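# Place the plate fully on the scale's platform

## Task

Set the plate down on the scale's platform so none of it overhangs the platform's edge, with it staying there on its own (not held in place by the robot); then release it and move the tool away.

## Robot and tools

Robot: two xArm6-style arms, named left_arm and right_arm, each ending in a vacuum suction cup rather than fingers. The names are labels only. left_arm is mounted on the +y side at about (0.046, 0.351, 0) and right_arm at about (-0.001, -0.319, 0).

Frame: every position and orientation is in one shared scene frame. Its origin sits on the table surface midway between the arms, +x points out over the table, +z points up. Lengths are metres, quaternions are written w first (qw, qx, qy, qz). The controlled point of each arm is its cup point: the centre of the suction cup's rim. The cup faces along that point's own +z axis, so pointing the cup down means its +z aims at -z of the scene. About 7 cm behind the rim the tool widens to roughly 8 cm sideways, so keep that clearance from objects and the other arm. Reported cup positions get less accurate at long reach.

The row format (shared by execute_actions and move): 16 numbers in a single list covering both arms. First left_arm: x, y, z, qw, qx, qy, qz, suction; then right_arm in the same order. x, y, z and the quaternion are an absolute target pose for that arm's cup point in the scene frame, not an offset. Suction runs from -1 to 1: 1 asks for full vacuum, a fraction asks for that share, and 0.05 or less switches it off; it keeps its last value. Always fill both arms' parts. To leave an arm idle, repeat its last reported pose exactly and repeat its suction value, because a 0 there actively turns suction off. Keep sending the same quaternion for an arm whose orientation you want steady rather than copying a drifted reading.

execute_actions(actions): a list of actions; each action is a list of up to 15 rows, one per 1/30 s control step, and if shorter its final row repeats to fill 15 steps. An empty list just returns the current state and images. A target more than 0.6 m from the cup's current position along any of its axes gets the action rejected for both arms; if the first action is bad, nothing runs. Each step the command is clipped to within 70 mm and 16 degrees of the measured pose, so long moves need several actions.

move(target, speed, blocking): target is one 16-number row as above. The cup point travels a straight line to it; all arms finish together, taking 0.5 to 10 s (cut off at 10 s). speed is the path's top speed in m/s, 0.002 to 0.5, default 0.25; rotation limit is twice that in rad/s. Paths ignore obstacles and the other arm, and the real cup can lag, stray or overshoot the speed, mainly near full stretch. Faster contact hits harder, and aiming further beyond the contact point presses harder. blocking=false returns after 0.5 s while motion continues; then use wait or stop before sending more motion.

wait(seconds): 0 to 10; the arms hold their last command and any running move continues. stop(): brakes a running move; it needs stopping distance. zoom_image(camera, region): camera is cam_left_wrist or cam_right_wrist (both 504x504); region is [x0, y0, x1, y1] pixels from the top-left, at most 504 by 504. read_manual(section): only licence texts. finished_scene(scene): ends the current scene, given its number; irreversible, and the plate must already be settled.

Results: a state line per arm with cup position, quaternion and velocities; suction_measured (vacuum achieved) and part_present (1 once vacuum reaches 0.50, back to 0 under 0.45); Hand target lines showing where each arm is now being driven; joint positions and torques (torques include offsets and noise). A 'pose unreachable' line means the clearance check altered or blocked that arm's command. HELD marks steps where an arm's part was held back. A move adds a 'move:' line with its ending (done, off_target, moving, held, fault) and limits (paced = target clipped; held = some steps blocked, after which it may suddenly speed up), plus distance to target.

Picking up: switch suction on and press the 29 mm rim flat onto a smooth, flat part of the plate, fully inside its edges and away from holes or seams. A reading near 0 means no seal; on a good seal it settles up to 0.15 below the command. Under vacuum the cup compresses, so the held object sits up to about 10 mm nearer the tool. Vacuum alone can lift a light object. To release: lower the plate until it rests on the platform, set suction off, then lift at least 15 mm before the cup is truly free. If the cup seals on the table, turn suction off to free it.

Cautions: do not drop the plate, slam it, or push hard; do not knock anything off the table; keep the arms from striking each other. A loose object may occasionally get nudged, so check its position before finishing. Joint load limits (N m): waist 46, shoulder 46, elbow 27.6, forearm roll 27.6, wrist pitch 18.4, wrist roll 18.4; hitting one triggers a torque fault that backs off the joint and freezes that arm for 10 s. Holding loads heats motors: MOTOR HOT appears at 65 °C and at 80 °C the arm is braked (OVER-TEMPERATURE FAULT), so don't hang on to the plate longer than needed. The simulation keeps running while you compose replies, with the robot holding its last command.

Each tool is called after "Emit:" by a JSON object that holds its "method" and its "body", one argument or row to a line.

## Session

Emit:
{"method": "execute_actions", "body": {
  "actions": []
}}

Scene clock: 0.00 s.
left_arm: end_effector_position=(+0.4377, +0.2759, +0.2691) suction_measured=0.01 part_present=0 end_effector_quat_wxyz=(-0.003, -0.165, +0.986, +0.003) end_effector_velocity=(-0.000, -0.000, -0.000) end_effector_angular_velocity=(+0.001, +0.002, -0.001) | right_arm: end_effector_position=(+0.3964, -0.2794, +0.2711) suction_measured=0.00 part_present=0 end_effector_quat_wxyz=(-0.002, +0.212, +0.977, -0.000) end_effector_velocity=(+0.000, -0.000, -0.000) end_effector_angular_velocity=(-0.000, +0.000, +0.001)
Joint positions: left_arm=[ 0.001 -0.262 -0.925  0.003  1.195  1.833] | right_arm=[-0.001 -0.263 -0.928  0.     1.195  2.883]
Joint velocities: left_arm=[-0.001  0.001  0.     0.     0.001 -0.   ] | right_arm=[ 0.     0.    -0.    -0.    -0.    -0.001]
Joint torques (N m, as the arm reports them, + toward a larger angle): no reading
Motor temperatures (°C, as the motors report them): left_arm=[28 29 37 34 35 34] | right_arm=[31 29 31 29 39 32]
Hand target (left_arm): +0.438, +0.276, +0.269; -0.003, -0.165, +0.986, +0.003
Hand target (right_arm): +0.396, -0.279, +0.271; -0.002, +0.212, +0.977, -0.000

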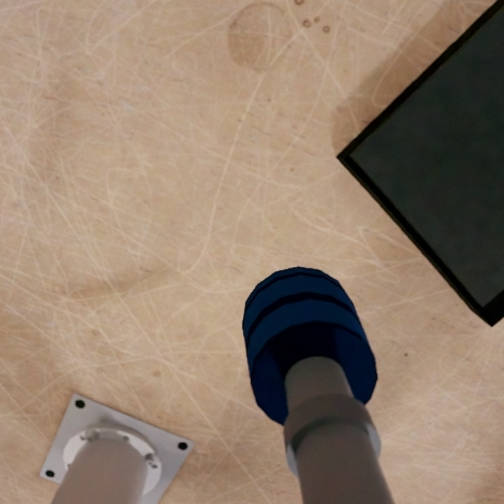

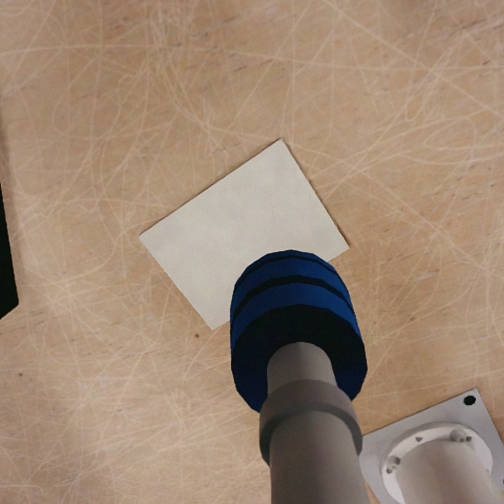

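Emit:
{"method": "move", "body": {
  "target": [0.45,0.15,0.5,0,0,1,0,0,0.45,-0.2,0.5,0,0,1,0,0]
}}

Scene clock: 2.17 s.
left_arm: end_effector_position=(+0.4519, +0.1499, +0.4999) suction_measured=0.01 part_present=0 end_effector_quat_wxyz=(+0.001, -0.001, +1.000, +0.001) end_effector_velocity=(+0.000, -0.000, +0.002) end_effector_angular_velocity=(+0.002, -0.001, -0.001) | right_arm: end_effector_position=(+0.4504, -0.2001, +0.4998) suction_measured=0.00 part_present=0 end_effector_quat_wxyz=(+0.000, -0.000, +1.000, -0.000) end_effector_velocity=(+0.000, +0.001, +0.001) end_effector_angular_velocity=(-0.000, +0.002, +0.001)
Joint positions: left_arm=[-0.269  0.084 -1.981  0.003  1.897  1.894] | right_arm=[ 0.157  0.149 -2.065 -0.     1.916  2.614]
Joint velocities: left_arm=[-0.002  0.006 -0.012  0.002  0.007  0.   ] | right_arm=[ 0.001  0.009 -0.018  0.     0.011 -0.   ]
Joint torques (N m, as the arm reports them, + toward a larger angle): left_arm=[ -0.2  -21.62 -10.2    0.74  -1.84  -0.6 ] | right_arm=[  0.64 -15.78 -13.68   1.23  -1.77  -0.02]
Motor temperatures (°C, as the motors report them): left_arm=[28 29 38 34 35 34] | right_arm=[31 29 33 29 39 32]
Hand target (left_arm): +0.452, +0.150, +0.500; +0.001, -0.001, +1.000, +0.001
Hand target (right_arm): +0.451, -0.200, +0.500; +0.000, -0.000, +1.000, -0.000
Off the commanded pose (left_arm): 0.002 m, 0 deg.
Off the commanded pose (right_arm): 0.000 m, 0 deg.
move: done

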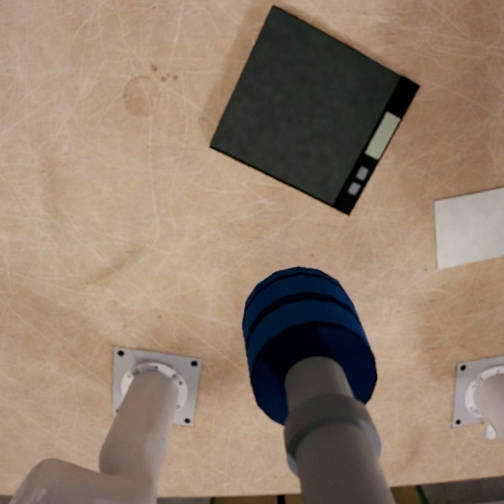

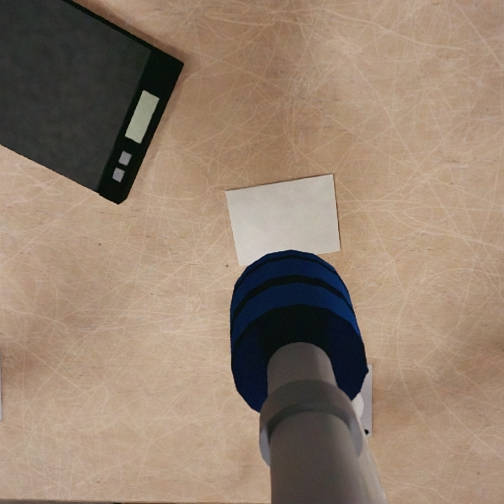

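Emit:
{"method": "move", "body": {
  "target": [0.6,0.1,0.3,0,0,1,0,0,0.335,-0.24,0.08,0,0,1,0,0]
}}

Scene clock: 5.40 s.
left_arm: end_effector_position=(+0.5990, +0.1006, +0.2998) suction_measured=0.01 part_present=0 end_effector_quat_wxyz=(+0.000, +0.001, +1.000, -0.000) end_effector_velocity=(+0.000, +0.001, -0.005) end_effector_angular_velocity=(+0.004, +0.008, +0.001) | right_arm: end_effector_position=(+0.3346, -0.2400, +0.0808) suction_measured=0.00 part_present=0 end_effector_quat_wxyz=(+0.001, +0.000, +1.000, +0.000) end_effector_velocity=(-0.002, -0.001, -0.003) end_effector_angular_velocity=(-0.001, +0.005, +0.000)
Joint positions: left_arm=[-0.233  0.491 -1.944 -0.     1.452  1.933] | right_arm=[ 0.13  -0.124 -0.45  -0.     0.572  2.588]
Joint velocities: left_arm=[ 0.001  0.007  0.002 -0.     0.     0.   ] | right_arm=[-0.     0.006  0.005  0.    -0.006 -0.001]
Joint torques (N m, as the arm reports them, + toward a larger angle): left_arm=[ -0.27 -33.61 -12.07   0.75  -1.86  -0.54] | right_arm=[  1.15 -10.86 -12.74   0.91  -1.65  -0.03]
Motor temperatures (°C, as the motors report them): left_arm=[28 29 39 34 35 34] | right_arm=[31 29 34 29 39 32]
Hand target (left_arm): +0.599, +0.101, +0.299; -0.000, +0.001, +1.000, -0.000
Hand target (right_arm): +0.334, -0.240, +0.080; +0.000, +0.000, +1.000, -0.000
Off the commanded pose (left_arm): 0.001 m, 0 deg.
Off the commanded pose (right_arm): 0.001 m, 0 deg.
move: done

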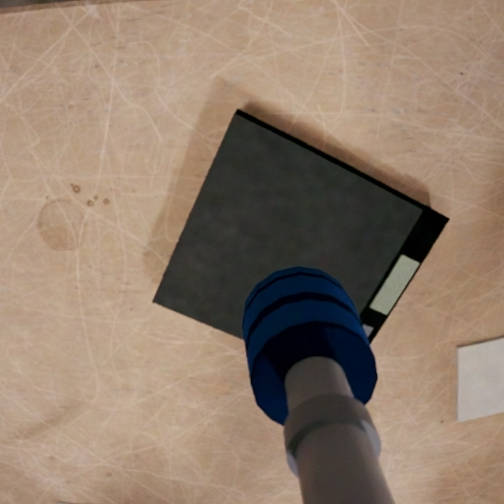

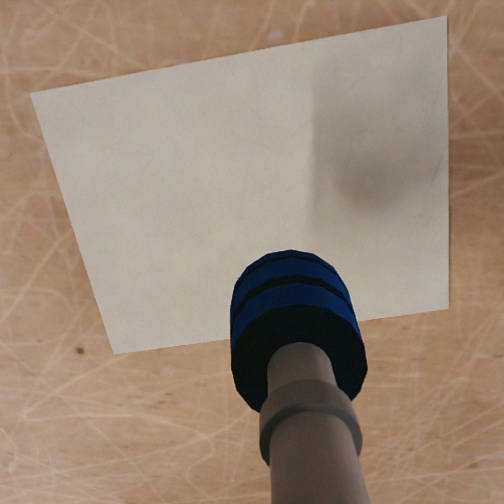

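Emit:
{"method": "move", "body": {
  "target": [0.4,0.3,0.3,0,0,1,0,0,0.338,-0.232,0.02,0,0,1,0,1],
  "speed": 0.2
}}

Emit:
{"method": "move", "body": {
  "target": [0.4,0.3,0.3,0,0,1,0,0,0.338,-0.232,0.003,0,0,1,0,1],
  "speed": 0.03
}}

Scene clock: 7.97 s.
left_arm: end_effector_position=(+0.3994, +0.2993, +0.3007) suction_measured=0.01 part_present=0 end_effector_quat_wxyz=(-0.001, +0.000, +1.000, -0.001) end_effector_velocity=(-0.001, +0.001, +0.001) end_effector_angular_velocity=(+0.000, -0.002, -0.001) | right_arm: end_effector_position=(+0.3380, -0.2321, +0.0201) suction_measured=0.00 part_present=0 end_effector_quat_wxyz=(+0.000, +0.000, +1.000, -0.000) end_effector_velocity=(-0.000, -0.000, -0.001) end_effector_angular_velocity=(-0.000, +0.001, -0.000)
Joint positions: left_arm=[ 0.049 -0.428 -0.87  -0.002  1.299  2.214] | right_arm=[ 0.15   0.106 -0.459 -0.     0.352  2.608]
Joint velocities: left_arm=[ 0.002 -0.004  0.003  0.    -0.001  0.002] | right_arm=[ 0.     0.002  0.     0.001 -0.    -0.   ]
Joint torques (N m, as the arm reports them, + toward a larger angle): left_arm=[ -0.28 -12.16 -12.08   0.77  -1.9   -0.63] | right_arm=[  0.54 -12.59 -10.88   1.08  -1.61  -0.04]
Motor temperatures (°C, as the motors report them): left_arm=[28 30 40 34 35 34] | right_arm=[31 29 34 29 39 32]
Hand target (left_arm): +0.399, +0.299, +0.301; -0.001, +0.000, +1.000, -0.001
Hand target (right_arm): +0.338, -0.232, +0.020; +0.000, +0.000, +1.000, -0.000
Off the commanded pose (left_arm): 0.001 m, 0 deg.
Off the commanded pose (right_arm): 0.000 m, 0 deg.
move: done

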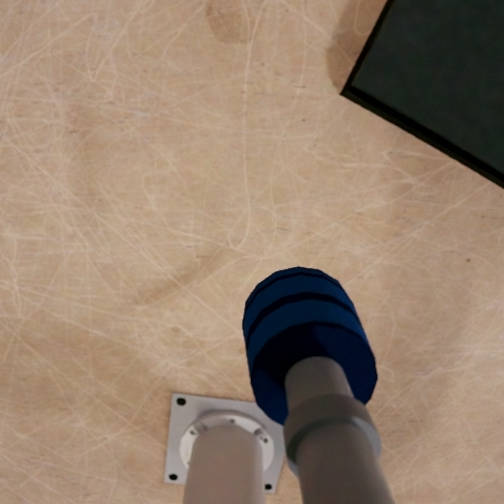

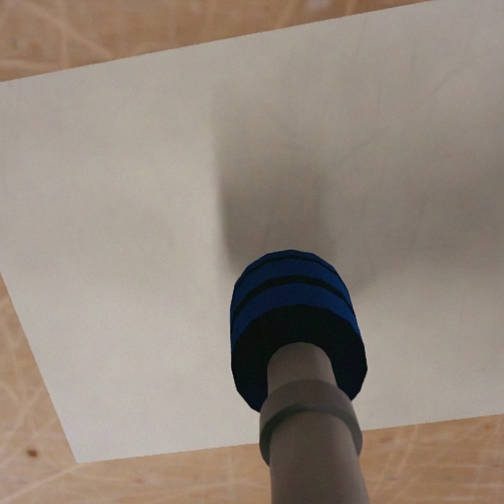

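Scene clock: 8.83 s.
left_arm: end_effector_position=(+0.4000, +0.3000, +0.3000) suction_measured=0.01 part_present=0 end_effector_quat_wxyz=(-0.000, +0.000, +1.000, -0.000) end_effector_velocity=(+0.000, +0.000, +0.000) end_effector_angular_velocity=(+0.001, -0.001, +0.000) | right_arm: end_effector_position=(+0.3380, -0.2320, +0.0031) suction_measured=0.44 part_present=0 end_effector_quat_wxyz=(-0.000, +0.000, +1.000, -0.000) end_effector_velocity=(+0.001, +0.000, +0.000) end_effector_angular_velocity=(+0.001, -0.003, +0.002)
Joint positions: left_arm=[ 0.049 -0.427 -0.868 -0.     1.295  2.214] | right_arm=[ 0.15   0.172 -0.464 -0.     0.293  2.607]
Joint velocities: left_arm=[ 0.     0.    -0.     0.002 -0.001 -0.   ] | right_arm=[-0.     0.002 -0.002 -0.001 -0.004 -0.001]
Joint torques (N m, as the arm reports them, + toward a larger angle): left_arm=[ -0.35 -12.43 -12.09   0.78  -1.85  -0.57] | right_arm=[  1.24 -13.39 -10.39   1.02  -1.73   0.07]
Motor temperatures (°C, as the motors report them): left_arm=[28 30 40 34 35 34] | right_arm=[31 29 34 29 39 32]
Hand target (left_arm): +0.400, +0.300, +0.300; -0.000, +0.000, +1.000, -0.000
Hand target (right_arm): +0.338, -0.232, +0.003; +0.000, +0.000, +1.000, -0.000
Off the commanded pose (left_arm): 0.000 m, 0 deg.
Off the commanded pose (right_arm): 0.000 m, 0 deg.
move: done

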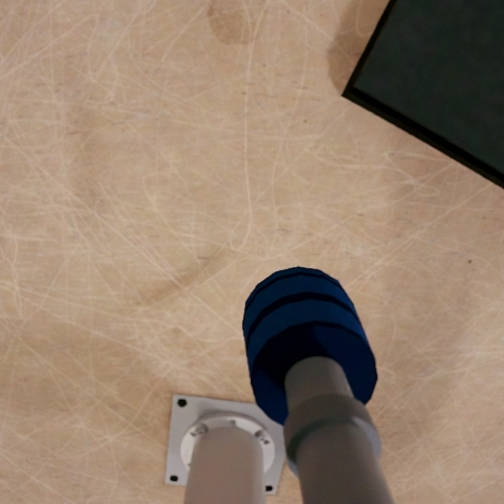

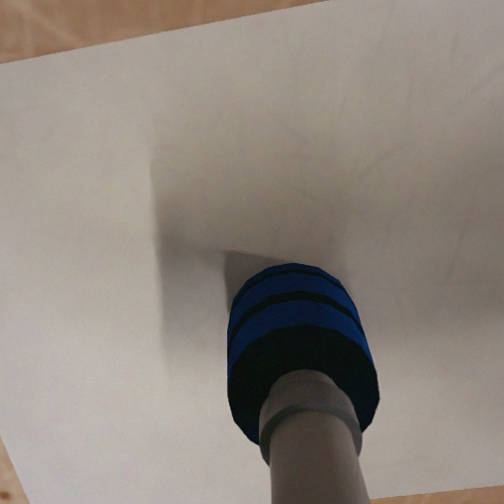

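Emit:
{"method": "wait", "body": {
  "seconds": 0.4
}}

Emit:
{"method": "move", "body": {
  "target": [0.4,0.3,0.3,0,0,1,0,0,0.36,-0.2,0.13,0,0.1,0.995,0,1],
  "speed": 0.15
}}

Emit:
{"method": "move", "body": {
  "target": [0.4,0.3,0.3,0,0,1,0,0,0.53,0.08,0.13,0,0.301,0.954,0,1],
  "speed": 0.2
}}

Scene clock: 9.53 s.
left_arm: end_effector_position=(+0.4000, +0.3000, +0.3000) suction_measured=0.01 part_present=0 end_effector_quat_wxyz=(-0.000, +0.000, +1.000, -0.000) end_effector_velocity=(-0.000, +0.000, -0.000) end_effector_angular_velocity=(+0.000, +0.002, +0.000) | right_arm: end_effector_position=(+0.3380, -0.2320, +0.0030) suction_measured=0.98 part_present=1 end_effector_quat_wxyz=(+0.000, +0.000, +1.000, -0.000) end_effector_velocity=(-0.000, -0.000, -0.000) end_effector_angular_velocity=(+0.000, +0.000, -0.001)
Joint positions: left_arm=[ 0.049 -0.427 -0.868  0.     1.295  2.214] | right_arm=[ 0.15   0.172 -0.465 -0.     0.292  2.607]
Joint velocities: left_arm=[ 0.    -0.     0.001 -0.     0.001 -0.   ] | right_arm=[ 0.    -0.     0.     0.001  0.    -0.   ]
Joint torques (N m, as the arm reports them, + toward a larger angle): left_arm=[ -0.33 -12.49 -12.18   0.8   -1.93  -0.62] | right_arm=[  1.43 -13.89 -10.7    0.88  -1.99   0.09]
Motor temperatures (°C, as the motors report them): left_arm=[28 30 41 34 35 34] | right_arm=[31 29 34 29 39 32]
Hand target (left_arm): +0.400, +0.300, +0.300; -0.000, +0.000, +1.000, -0.000
Hand target (right_arm): +0.338, -0.232, +0.003; +0.000, +0.000, +1.000, -0.000
Off the commanded pose (left_arm): 0.000 m, 0 deg.
Off the commanded pose (right_arm): 0.000 m, 0 deg.
wait: 0.40 s; at rest from the start

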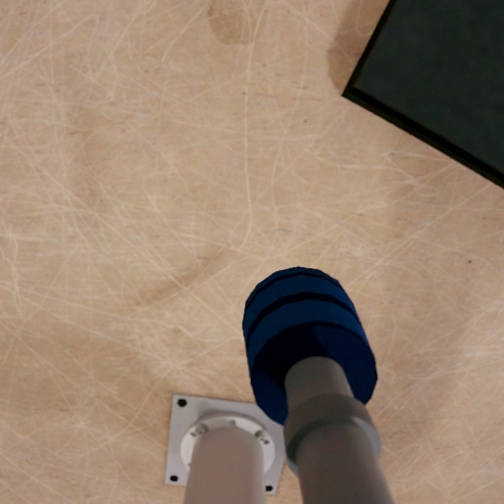

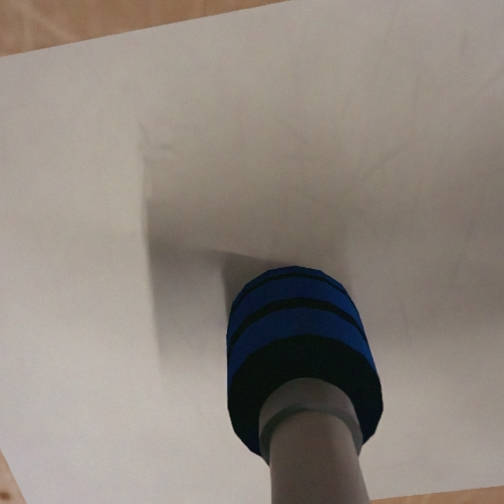

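Scene clock: 10.83 s.
left_arm: end_effector_position=(+0.4000, +0.3000, +0.3000) suction_measured=0.01 part_present=0 end_effector_quat_wxyz=(+0.000, +0.000, +1.000, +0.000) end_effector_velocity=(-0.000, -0.000, -0.000) end_effector_angular_velocity=(-0.000, +0.000, -0.000) | right_arm: end_effector_position=(+0.3599, -0.2002, +0.1293) suction_measured=1.00 part_present=1 end_effector_quat_wxyz=(-0.001, +0.100, +0.995, -0.000) end_effector_velocity=(+0.002, +0.001, +0.003) end_effector_angular_velocity=(+0.001, -0.003, -0.003)
Joint positions: left_arm=[ 0.049 -0.427 -0.868  0.     1.295  2.214] | right_arm=[ 0.217 -0.137 -0.615 -0.     0.753  2.874]
Joint velocities: left_arm=[-0. -0.  0. -0.  0. -0.] | right_arm=[ 0.001 -0.003 -0.006 -0.     0.006  0.004]
Joint torques (N m, as the arm reports them, + toward a larger angle): left_arm=[ -0.33 -12.41 -12.08   0.78  -1.92  -0.59] | right_arm=[  0.9  -12.1  -14.71   1.18  -1.74  -0.01]
Motor temperatures (°C, as the motors report them): left_arm=[28 30 41 34 35 34] | right_arm=[31 29 34 29 39 32]
Hand target (left_arm): +0.400, +0.300, +0.300; -0.000, -0.000, +1.000, +0.000
Hand target (right_arm): +0.360, -0.200, +0.130; +0.000, +0.100, +0.995, -0.000
Off the commanded pose (left_arm): 0.000 m, 0 deg.
Off the commanded pose (right_arm): 0.001 m, 0 deg.
move: done

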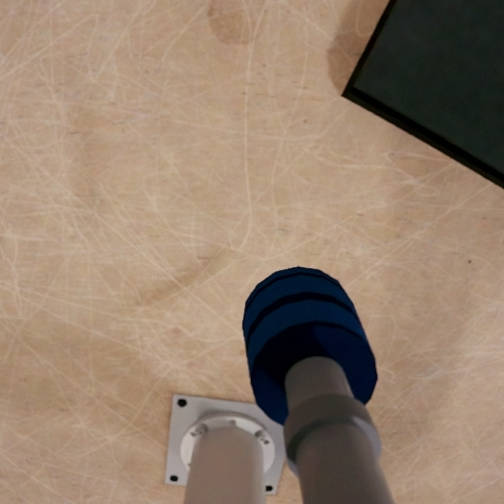

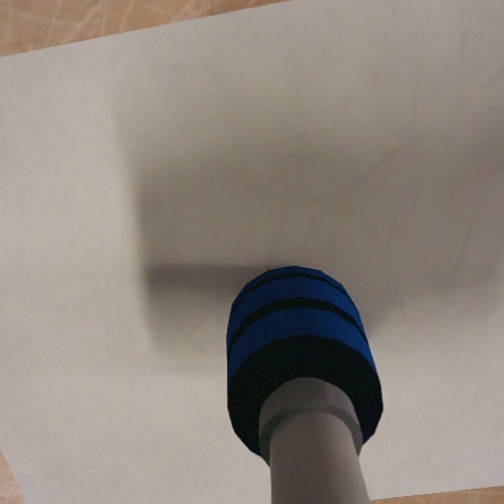

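Scene clock: 13.03 s.
left_arm: end_effector_position=(+0.4000, +0.3000, +0.3000) suction_measured=0.01 part_present=0 end_effector_quat_wxyz=(+0.000, +0.000, +1.000, +0.000) end_effector_velocity=(+0.000, -0.000, +0.000) end_effector_angular_velocity=(-0.001, -0.001, +0.001) | right_arm: end_effector_position=(+0.5304, +0.0795, +0.1296) suction_measured=0.99 part_present=1 end_effector_quat_wxyz=(+0.000, +0.301, +0.954, -0.000) end_effector_velocity=(+0.000, +0.001, -0.001) end_effector_angular_velocity=(-0.005, +0.005, +0.001)
Joint positions: left_arm=[ 0.049 -0.427 -0.868  0.     1.295  2.214] | right_arm=[ 0.543  0.813 -1.975 -0.001  1.163  3.611]
Joint velocities: left_arm=[ 0.    -0.    -0.    -0.001 -0.    -0.   ] | right_arm=[ 0.001  0.012 -0.02  -0.002  0.015  0.001]
Joint torques (N m, as the arm reports them, + toward a larger angle): left_arm=[ -0.4  -12.41 -12.19   0.71  -1.97  -0.59] | right_arm=[  1.11 -27.82 -16.67   0.86  -1.88   0.  ]
Motor temperatures (°C, as the motors report them): left_arm=[28 30 42 34 35 34] | right_arm=[31 29 35 29 39 32]
Hand target (left_arm): +0.400, +0.300, +0.300; -0.000, +0.000, +1.000, -0.000
Hand target (right_arm): +0.530, +0.080, +0.129; +0.000, +0.301, +0.954, -0.000
Off the commanded pose (left_arm): 0.000 m, 0 deg.
Off the commanded pose (right_arm): 0.001 m, 0 deg.
move: done

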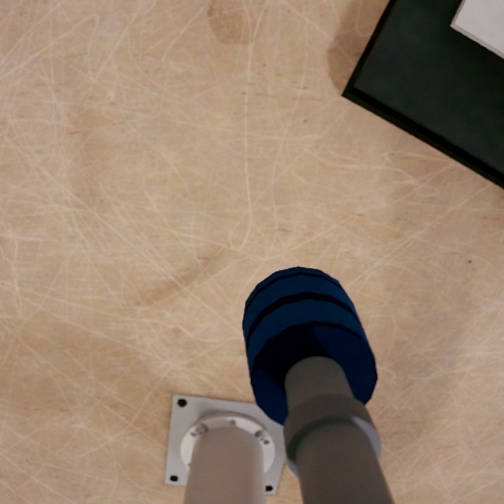

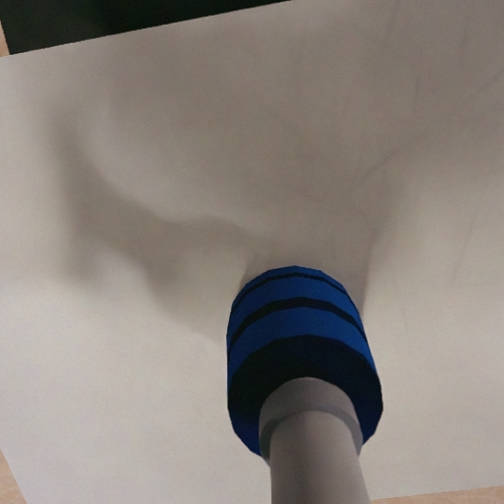

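Emit:
{"method": "move", "body": {
  "target": [0.53,0.27,0.4,0,-0.707,0.707,0,0,0.53,0.08,0.07,0,0.301,0.954,0,1],
  "speed": 0.4
}}

Scene clock: 17.03 s.
left_arm: end_effector_position=(+0.5306, +0.2702, +0.3996) suction_measured=0.01 part_present=0 end_effector_quat_wxyz=(-0.000, +0.707, -0.707, +0.000) end_effector_velocity=(+0.000, -0.001, +0.001) end_effector_angular_velocity=(+0.000, +0.001, +0.005) | right_arm: end_effector_position=(+0.5300, +0.0800, +0.0702) suction_measured=0.99 part_present=1 end_effector_quat_wxyz=(+0.000, +0.301, +0.954, +0.000) end_effector_velocity=(-0.001, -0.000, -0.002) end_effector_angular_velocity=(-0.002, +0.003, +0.000)
Joint positions: left_arm=[ 0.027  0.072 -1.656  0.     1.584  0.62 ] | right_arm=[ 0.543  0.883 -1.924 -0.     1.04   3.612]
Joint velocities: left_arm=[-0.001  0.004 -0.008  0.     0.005 -0.006] | right_arm=[-0.     0.002  0.001  0.     0.    -0.001]
Joint torques (N m, as the arm reports them, + toward a larger angle): left_arm=[ -0.34 -23.86 -11.53   0.6   -1.76  -0.65] | right_arm=[  1.44 -27.97 -16.56   0.51  -1.89  -0.21]
Motor temperatures (°C, as the motors report them): left_arm=[28 30 43 34 35 34] | right_arm=[31 30 37 29 39 32]
Hand target (left_arm): +0.531, +0.270, +0.400; -0.000, +0.707, -0.707, -0.000
Hand target (right_arm): +0.530, +0.080, +0.070; +0.000, +0.301, +0.954, -0.000
Off the commanded pose (left_arm): 0.001 m, 0 deg.
Off the commanded pose (right_arm): 0.000 m, 0 deg.
move: done

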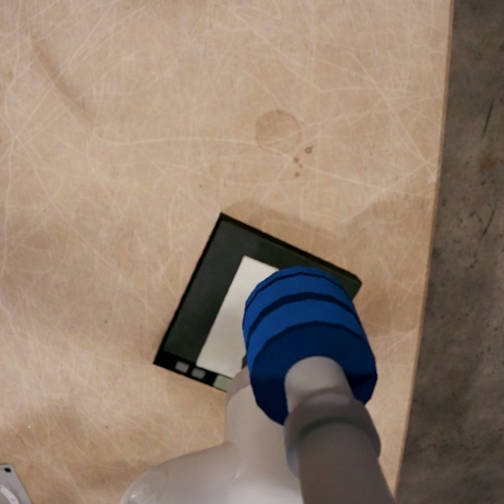

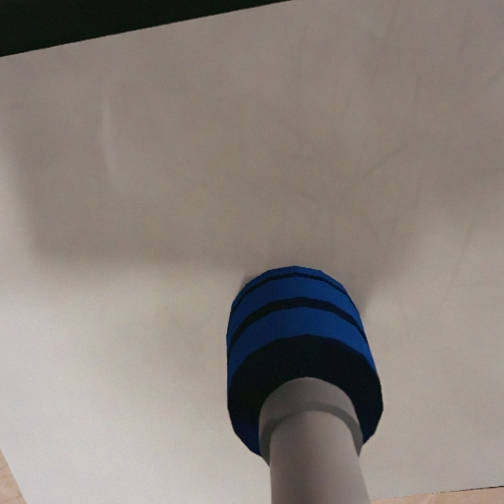

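Emit:
{"method": "move", "body": {
  "target": [0.62,0.22,0.33,0,-0.707,0.707,0,0,0.53,0.08,0.05,0,0.301,0.954,0,1],
  "speed": 0.15
}}

Scene clock: 18.60 s.
left_arm: end_effector_position=(+0.6197, +0.2203, +0.3302) suction_measured=0.01 part_present=0 end_effector_quat_wxyz=(-0.000, +0.707, -0.707, +0.000) end_effector_velocity=(+0.000, -0.000, -0.004) end_effector_angular_velocity=(+0.002, +0.008, -0.000) | right_arm: end_effector_position=(+0.5300, +0.0800, +0.0501) suction_measured=0.98 part_present=1 end_effector_quat_wxyz=(+0.000, +0.301, +0.954, +0.000) end_effector_velocity=(-0.000, -0.001, -0.001) end_effector_angular_velocity=(-0.002, +0.002, +0.001)
Joint positions: left_arm=[-0.032  0.421 -1.927  0.     1.504  0.562] | right_arm=[ 0.543  0.914 -1.918  0.     1.003  3.612]
Joint velocities: left_arm=[-0.001  0.008 -0.002  0.     0.002 -0.   ] | right_arm=[ 0.     0.002  0.001 -0.001 -0.    -0.   ]
Joint torques (N m, as the arm reports them, + toward a larger angle): left_arm=[ -0.22 -32.06 -11.86   0.63  -1.77  -0.57] | right_arm=[  0.96 -27.99 -16.46   0.73  -1.91  -0.12]
Motor temperatures (°C, as the motors report them): left_arm=[28 30 43 34 35 34] | right_arm=[31 31 37 29 39 32]
Hand target (left_arm): +0.620, +0.220, +0.330; -0.000, +0.707, -0.707, -0.000
Hand target (right_arm): +0.530, +0.080, +0.050; +0.000, +0.301, +0.954, -0.000
Off the commanded pose (left_arm): 0.000 m, 0 deg.
Off the commanded pose (right_arm): 0.000 m, 0 deg.
move: done

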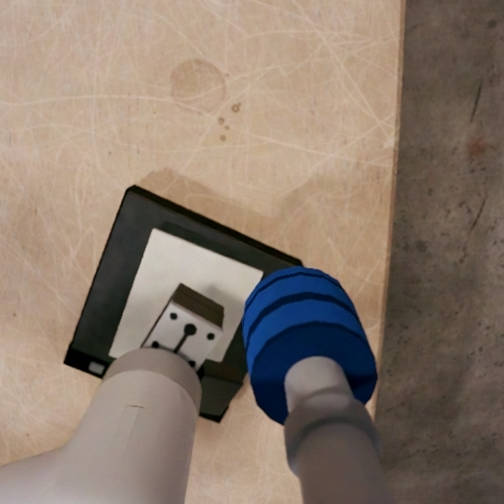

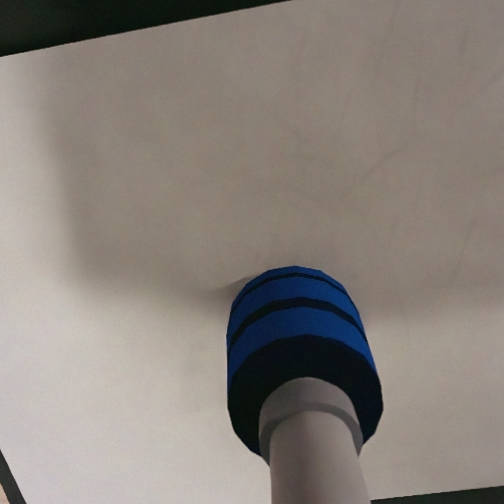

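Emit:
{"method": "move", "body": {
  "target": [0.62,0.22,0.33,0,-0.707,0.707,0,0,0.534,0.09,0.036,0,0.301,0.954,0,1],
  "speed": 0.03
}}

Emit:
{"method": "zoom_image", "body": {
  "camera": "cam_left_wrist",
  "region": [40, 160, 320, 440]
}}

Scene clock: 19.83 s.
left_arm: end_effector_position=(+0.6200, +0.2200, +0.3300) suction_measured=0.01 part_present=0 end_effector_quat_wxyz=(-0.000, +0.707, -0.707, -0.000) end_effector_velocity=(-0.000, -0.000, +0.000) end_effector_angular_velocity=(+0.002, -0.001, -0.001) | right_arm: end_effector_position=(+0.5359, +0.0911, +0.0404) suction_measured=1.00 part_present=1 end_effector_quat_wxyz=(+0.002, +0.301, +0.954, +0.003) end_effector_velocity=(-0.001, -0.000, -0.003) end_effector_angular_velocity=(-0.003, +0.004, -0.000)
Joint positions: left_arm=[-0.032  0.424 -1.93   0.     1.506  0.561] | right_arm=[ 0.551  0.976 -1.997 -0.     1.013  3.62 ]
Joint velocities: left_arm=[-0.001 -0.001  0.     0.002 -0.    -0.   ] | right_arm=[ 0.     0.006 -0.003  0.     0.002  0.   ]
Joint torques (N m, as the arm reports them, + toward a larger angle): left_arm=[ -0.25 -31.82 -11.77   0.6   -1.79  -0.62] | right_arm=[  2.84 -14.6   -7.67   1.07  -1.54  -0.09]
Motor temperatures (°C, as the motors report them): left_arm=[28 30 43 34 35 34] | right_arm=[31 31 37 29 39 32]
Hand target (left_arm): +0.620, +0.220, +0.330; -0.000, +0.707, -0.707, +0.000
Hand target (right_arm): +0.534, +0.090, +0.036; +0.000, +0.301, +0.954, -0.000
Off the commanded pose (left_arm): 0.000 m, 0 deg.
Off the commanded pose (right_arm): 0.005 m, 0 deg.
move: off_target (right_arm)

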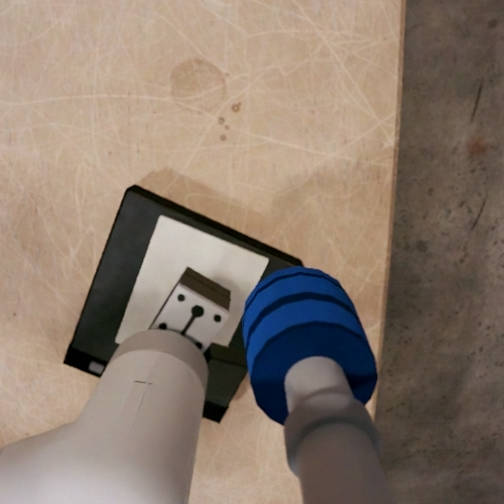

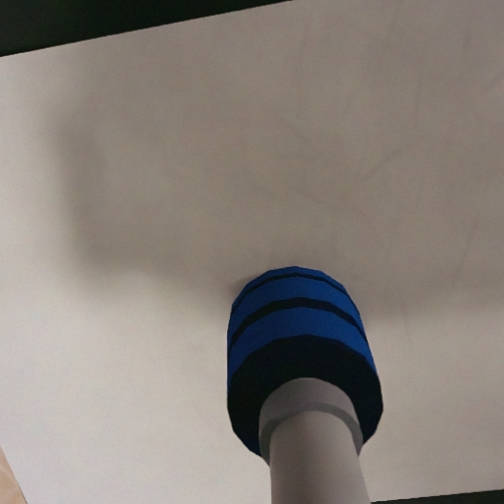

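Region (40, 160, 320, 440) of cam_left_wrist's 504x504 image, scaled by 1.800, with more detail than that image has.

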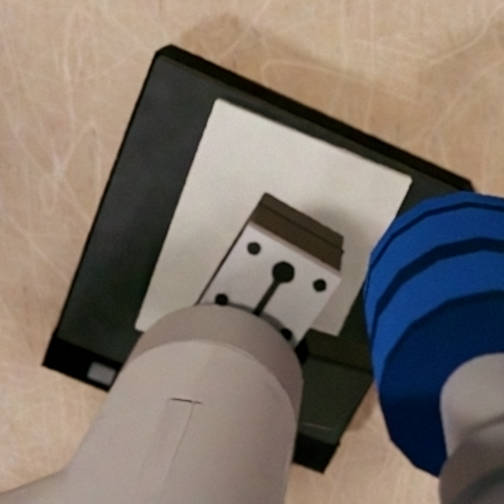

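Centered and in contact. Release.

Emit:
{"method": "execute_actions", "body": {
  "actions": [
    [[0.62,0.22,0.33,0,-0.707,0.707,0,0,0.535,0.091,0.043,0,0.301,0.954,0,0]]
  ]
}}

Emit:
{"method": "move", "body": {
  "target": [0.62,0.22,0.33,0,-0.707,0.707,0,0,0.52,0.06,0.2,0,0.301,0.954,0,0],
  "speed": 0.15
}}

Scene clock: 21.20 s.
left_arm: end_effector_position=(+0.6200, +0.2200, +0.3300) suction_measured=0.01 part_present=0 end_effector_quat_wxyz=(-0.000, +0.707, -0.707, -0.000) end_effector_velocity=(+0.000, +0.000, +0.001) end_effector_angular_velocity=(-0.002, -0.001, +0.001) | right_arm: end_effector_position=(+0.5339, +0.0907, +0.0412) suction_measured=0.00 part_present=0 end_effector_quat_wxyz=(-0.001, +0.301, +0.954, -0.002) end_effector_velocity=(-0.000, -0.000, +0.001) end_effector_angular_velocity=(-0.001, +0.002, -0.000)
Joint positions: left_arm=[-0.032  0.424 -1.93   0.     1.506  0.561] | right_arm=[ 0.553  0.977 -2.005  0.     1.031  3.62 ]
Joint velocities: left_arm=[ 0.001  0.    -0.002 -0.002  0.    -0.   ] | right_arm=[-0.    -0.001 -0.001  0.     0.004 -0.   ]
Joint torques (N m, as the arm reports them, + toward a larger angle): left_arm=[ -0.43 -31.86 -11.8    0.65  -1.71  -0.65] | right_arm=[  0.99 -20.48  -9.28   1.28   0.2    0.18]
Motor temperatures (°C, as the motors report them): left_arm=[28 30 43 34 35 34] | right_arm=[31 31 37 29 39 32]
Hand target (left_arm): +0.620, +0.220, +0.330; -0.000, +0.707, -0.707, -0.000
Hand target (right_arm): +0.535, +0.091, +0.043; +0.000, +0.301, +0.954, -0.000
Off the commanded pose (left_arm): 0.000 m, 0 deg.
Off the commanded pose (right_arm): 0.002 m, 0 deg.
Step readings (end_effector_position):
0: left_arm (+0.6200, +0.2200, +0.3300) | right_arm (+0.5355, +0.0909, +0.0397)
1: left_arm (+0.6200, +0.2200, +0.3300) | right_arm (+0.5355, +0.0910, +0.0398)
2: left_arm (+0.6200, +0.2200, +0.3300) | right_arm (+0.5354, +0.0909, +0.0404)
4: left_arm (+0.6200, +0.2200, +0.3300) | right_arm (+0.5346, +0.0908, +0.0407)
8: left_arm (+0.6200, +0.2200, +0.3300) | right_arm (+0.5339, +0.0907, +0.0409)
15: end_effector_position above

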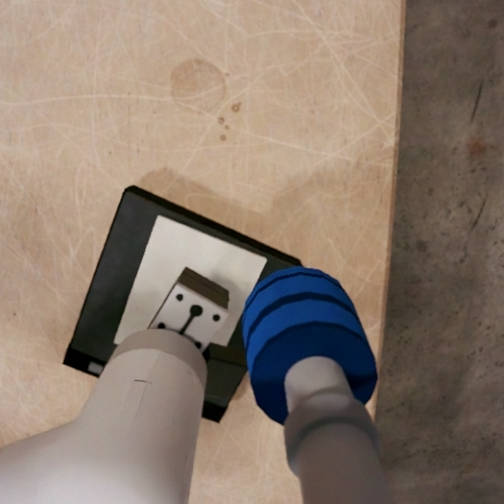

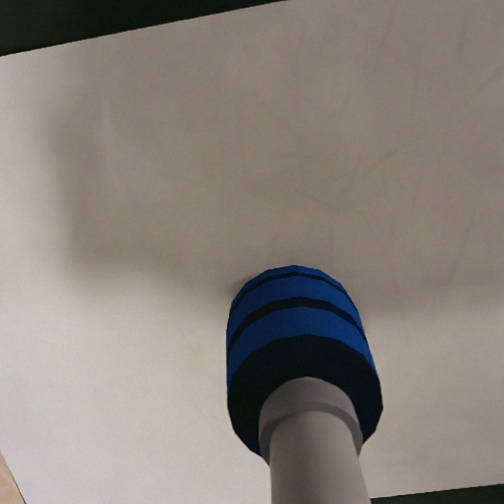

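Scene clock: 22.73 s.
left_arm: end_effector_position=(+0.6200, +0.2200, +0.3300) suction_measured=0.01 part_present=0 end_effector_quat_wxyz=(-0.000, +0.707, -0.707, +0.000) end_effector_velocity=(-0.000, -0.000, -0.000) end_effector_angular_velocity=(-0.001, +0.001, +0.000) | right_arm: end_effector_position=(+0.5200, +0.0601, +0.1992) suction_measured=0.00 part_present=0 end_effector_quat_wxyz=(-0.001, +0.301, +0.954, -0.001) end_effector_velocity=(+0.002, +0.001, +0.008) end_effector_angular_velocity=(+0.008, -0.012, -0.000)
Joint positions: left_arm=[-0.032  0.424 -1.93   0.     1.506  0.561] | right_arm=[ 0.528  0.672 -1.942  0.     1.271  3.596]
Joint velocities: left_arm=[ 0.     0.     0.    -0.001  0.001  0.   ] | right_arm=[-0.    -0.007 -0.007 -0.001  0.001 -0.   ]
Joint torques (N m, as the arm reports them, + toward a larger angle): left_arm=[ -0.34 -31.69 -11.86   0.56  -1.83  -0.62] | right_arm=[  1.23 -25.81 -16.3    0.71  -1.71   0.08]
Motor temperatures (°C, as the motors report them): left_arm=[28 30 43 34 35 34] | right_arm=[31 31 37 29 39 32]
Hand target (left_arm): +0.620, +0.220, +0.330; +0.000, +0.707, -0.707, -0.000
Hand target (right_arm): +0.520, +0.060, +0.200; -0.000, +0.301, +0.954, +0.000
Off the commanded pose (left_arm): 0.000 m, 0 deg.
Off the commanded pose (right_arm): 0.001 m, 0 deg.
move: done

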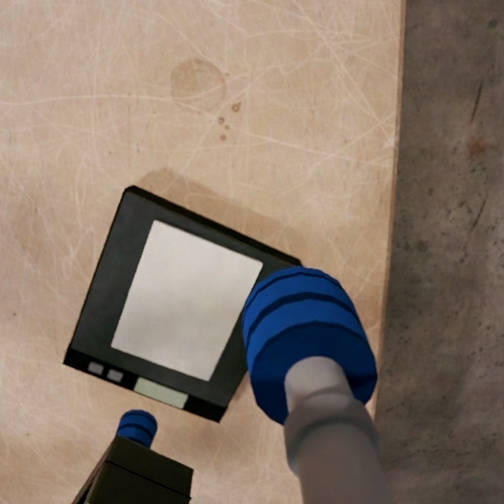

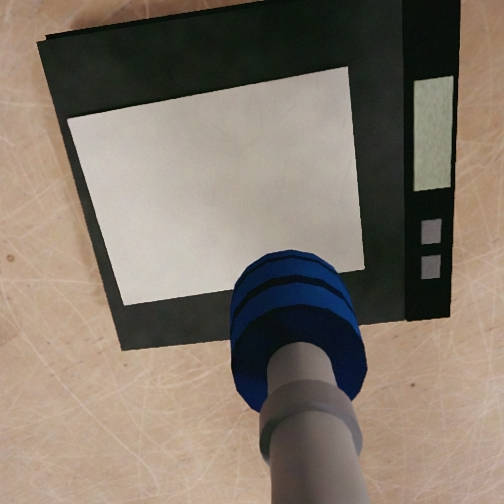

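Emit:
{"method": "zoom_image", "body": {
  "camera": "cam_right_wrist",
  "region": [20, 20, 220, 220]
}}

Emit:
{"method": "zoom_image", "body": {
  "camera": "cam_left_wrist",
  "region": [50, 170, 310, 430]
}}

Region (20, 20, 220, 220) of cam_right_wrist's 504x504 image, scaled by 2.520, with more detail than that image has.

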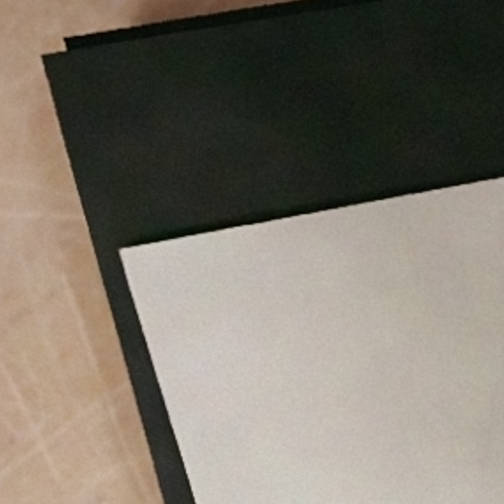

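Region (50, 170, 310, 430) of cam_left_wrist's 504x504 image, scaled by 1.938, with more detail than that image has.

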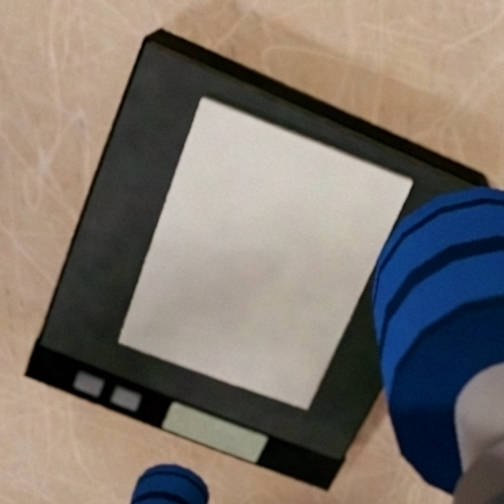

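Emit:
{"method": "finished_scene", "body": {
  "scene": 1
}}

The scene is finished: the task was done.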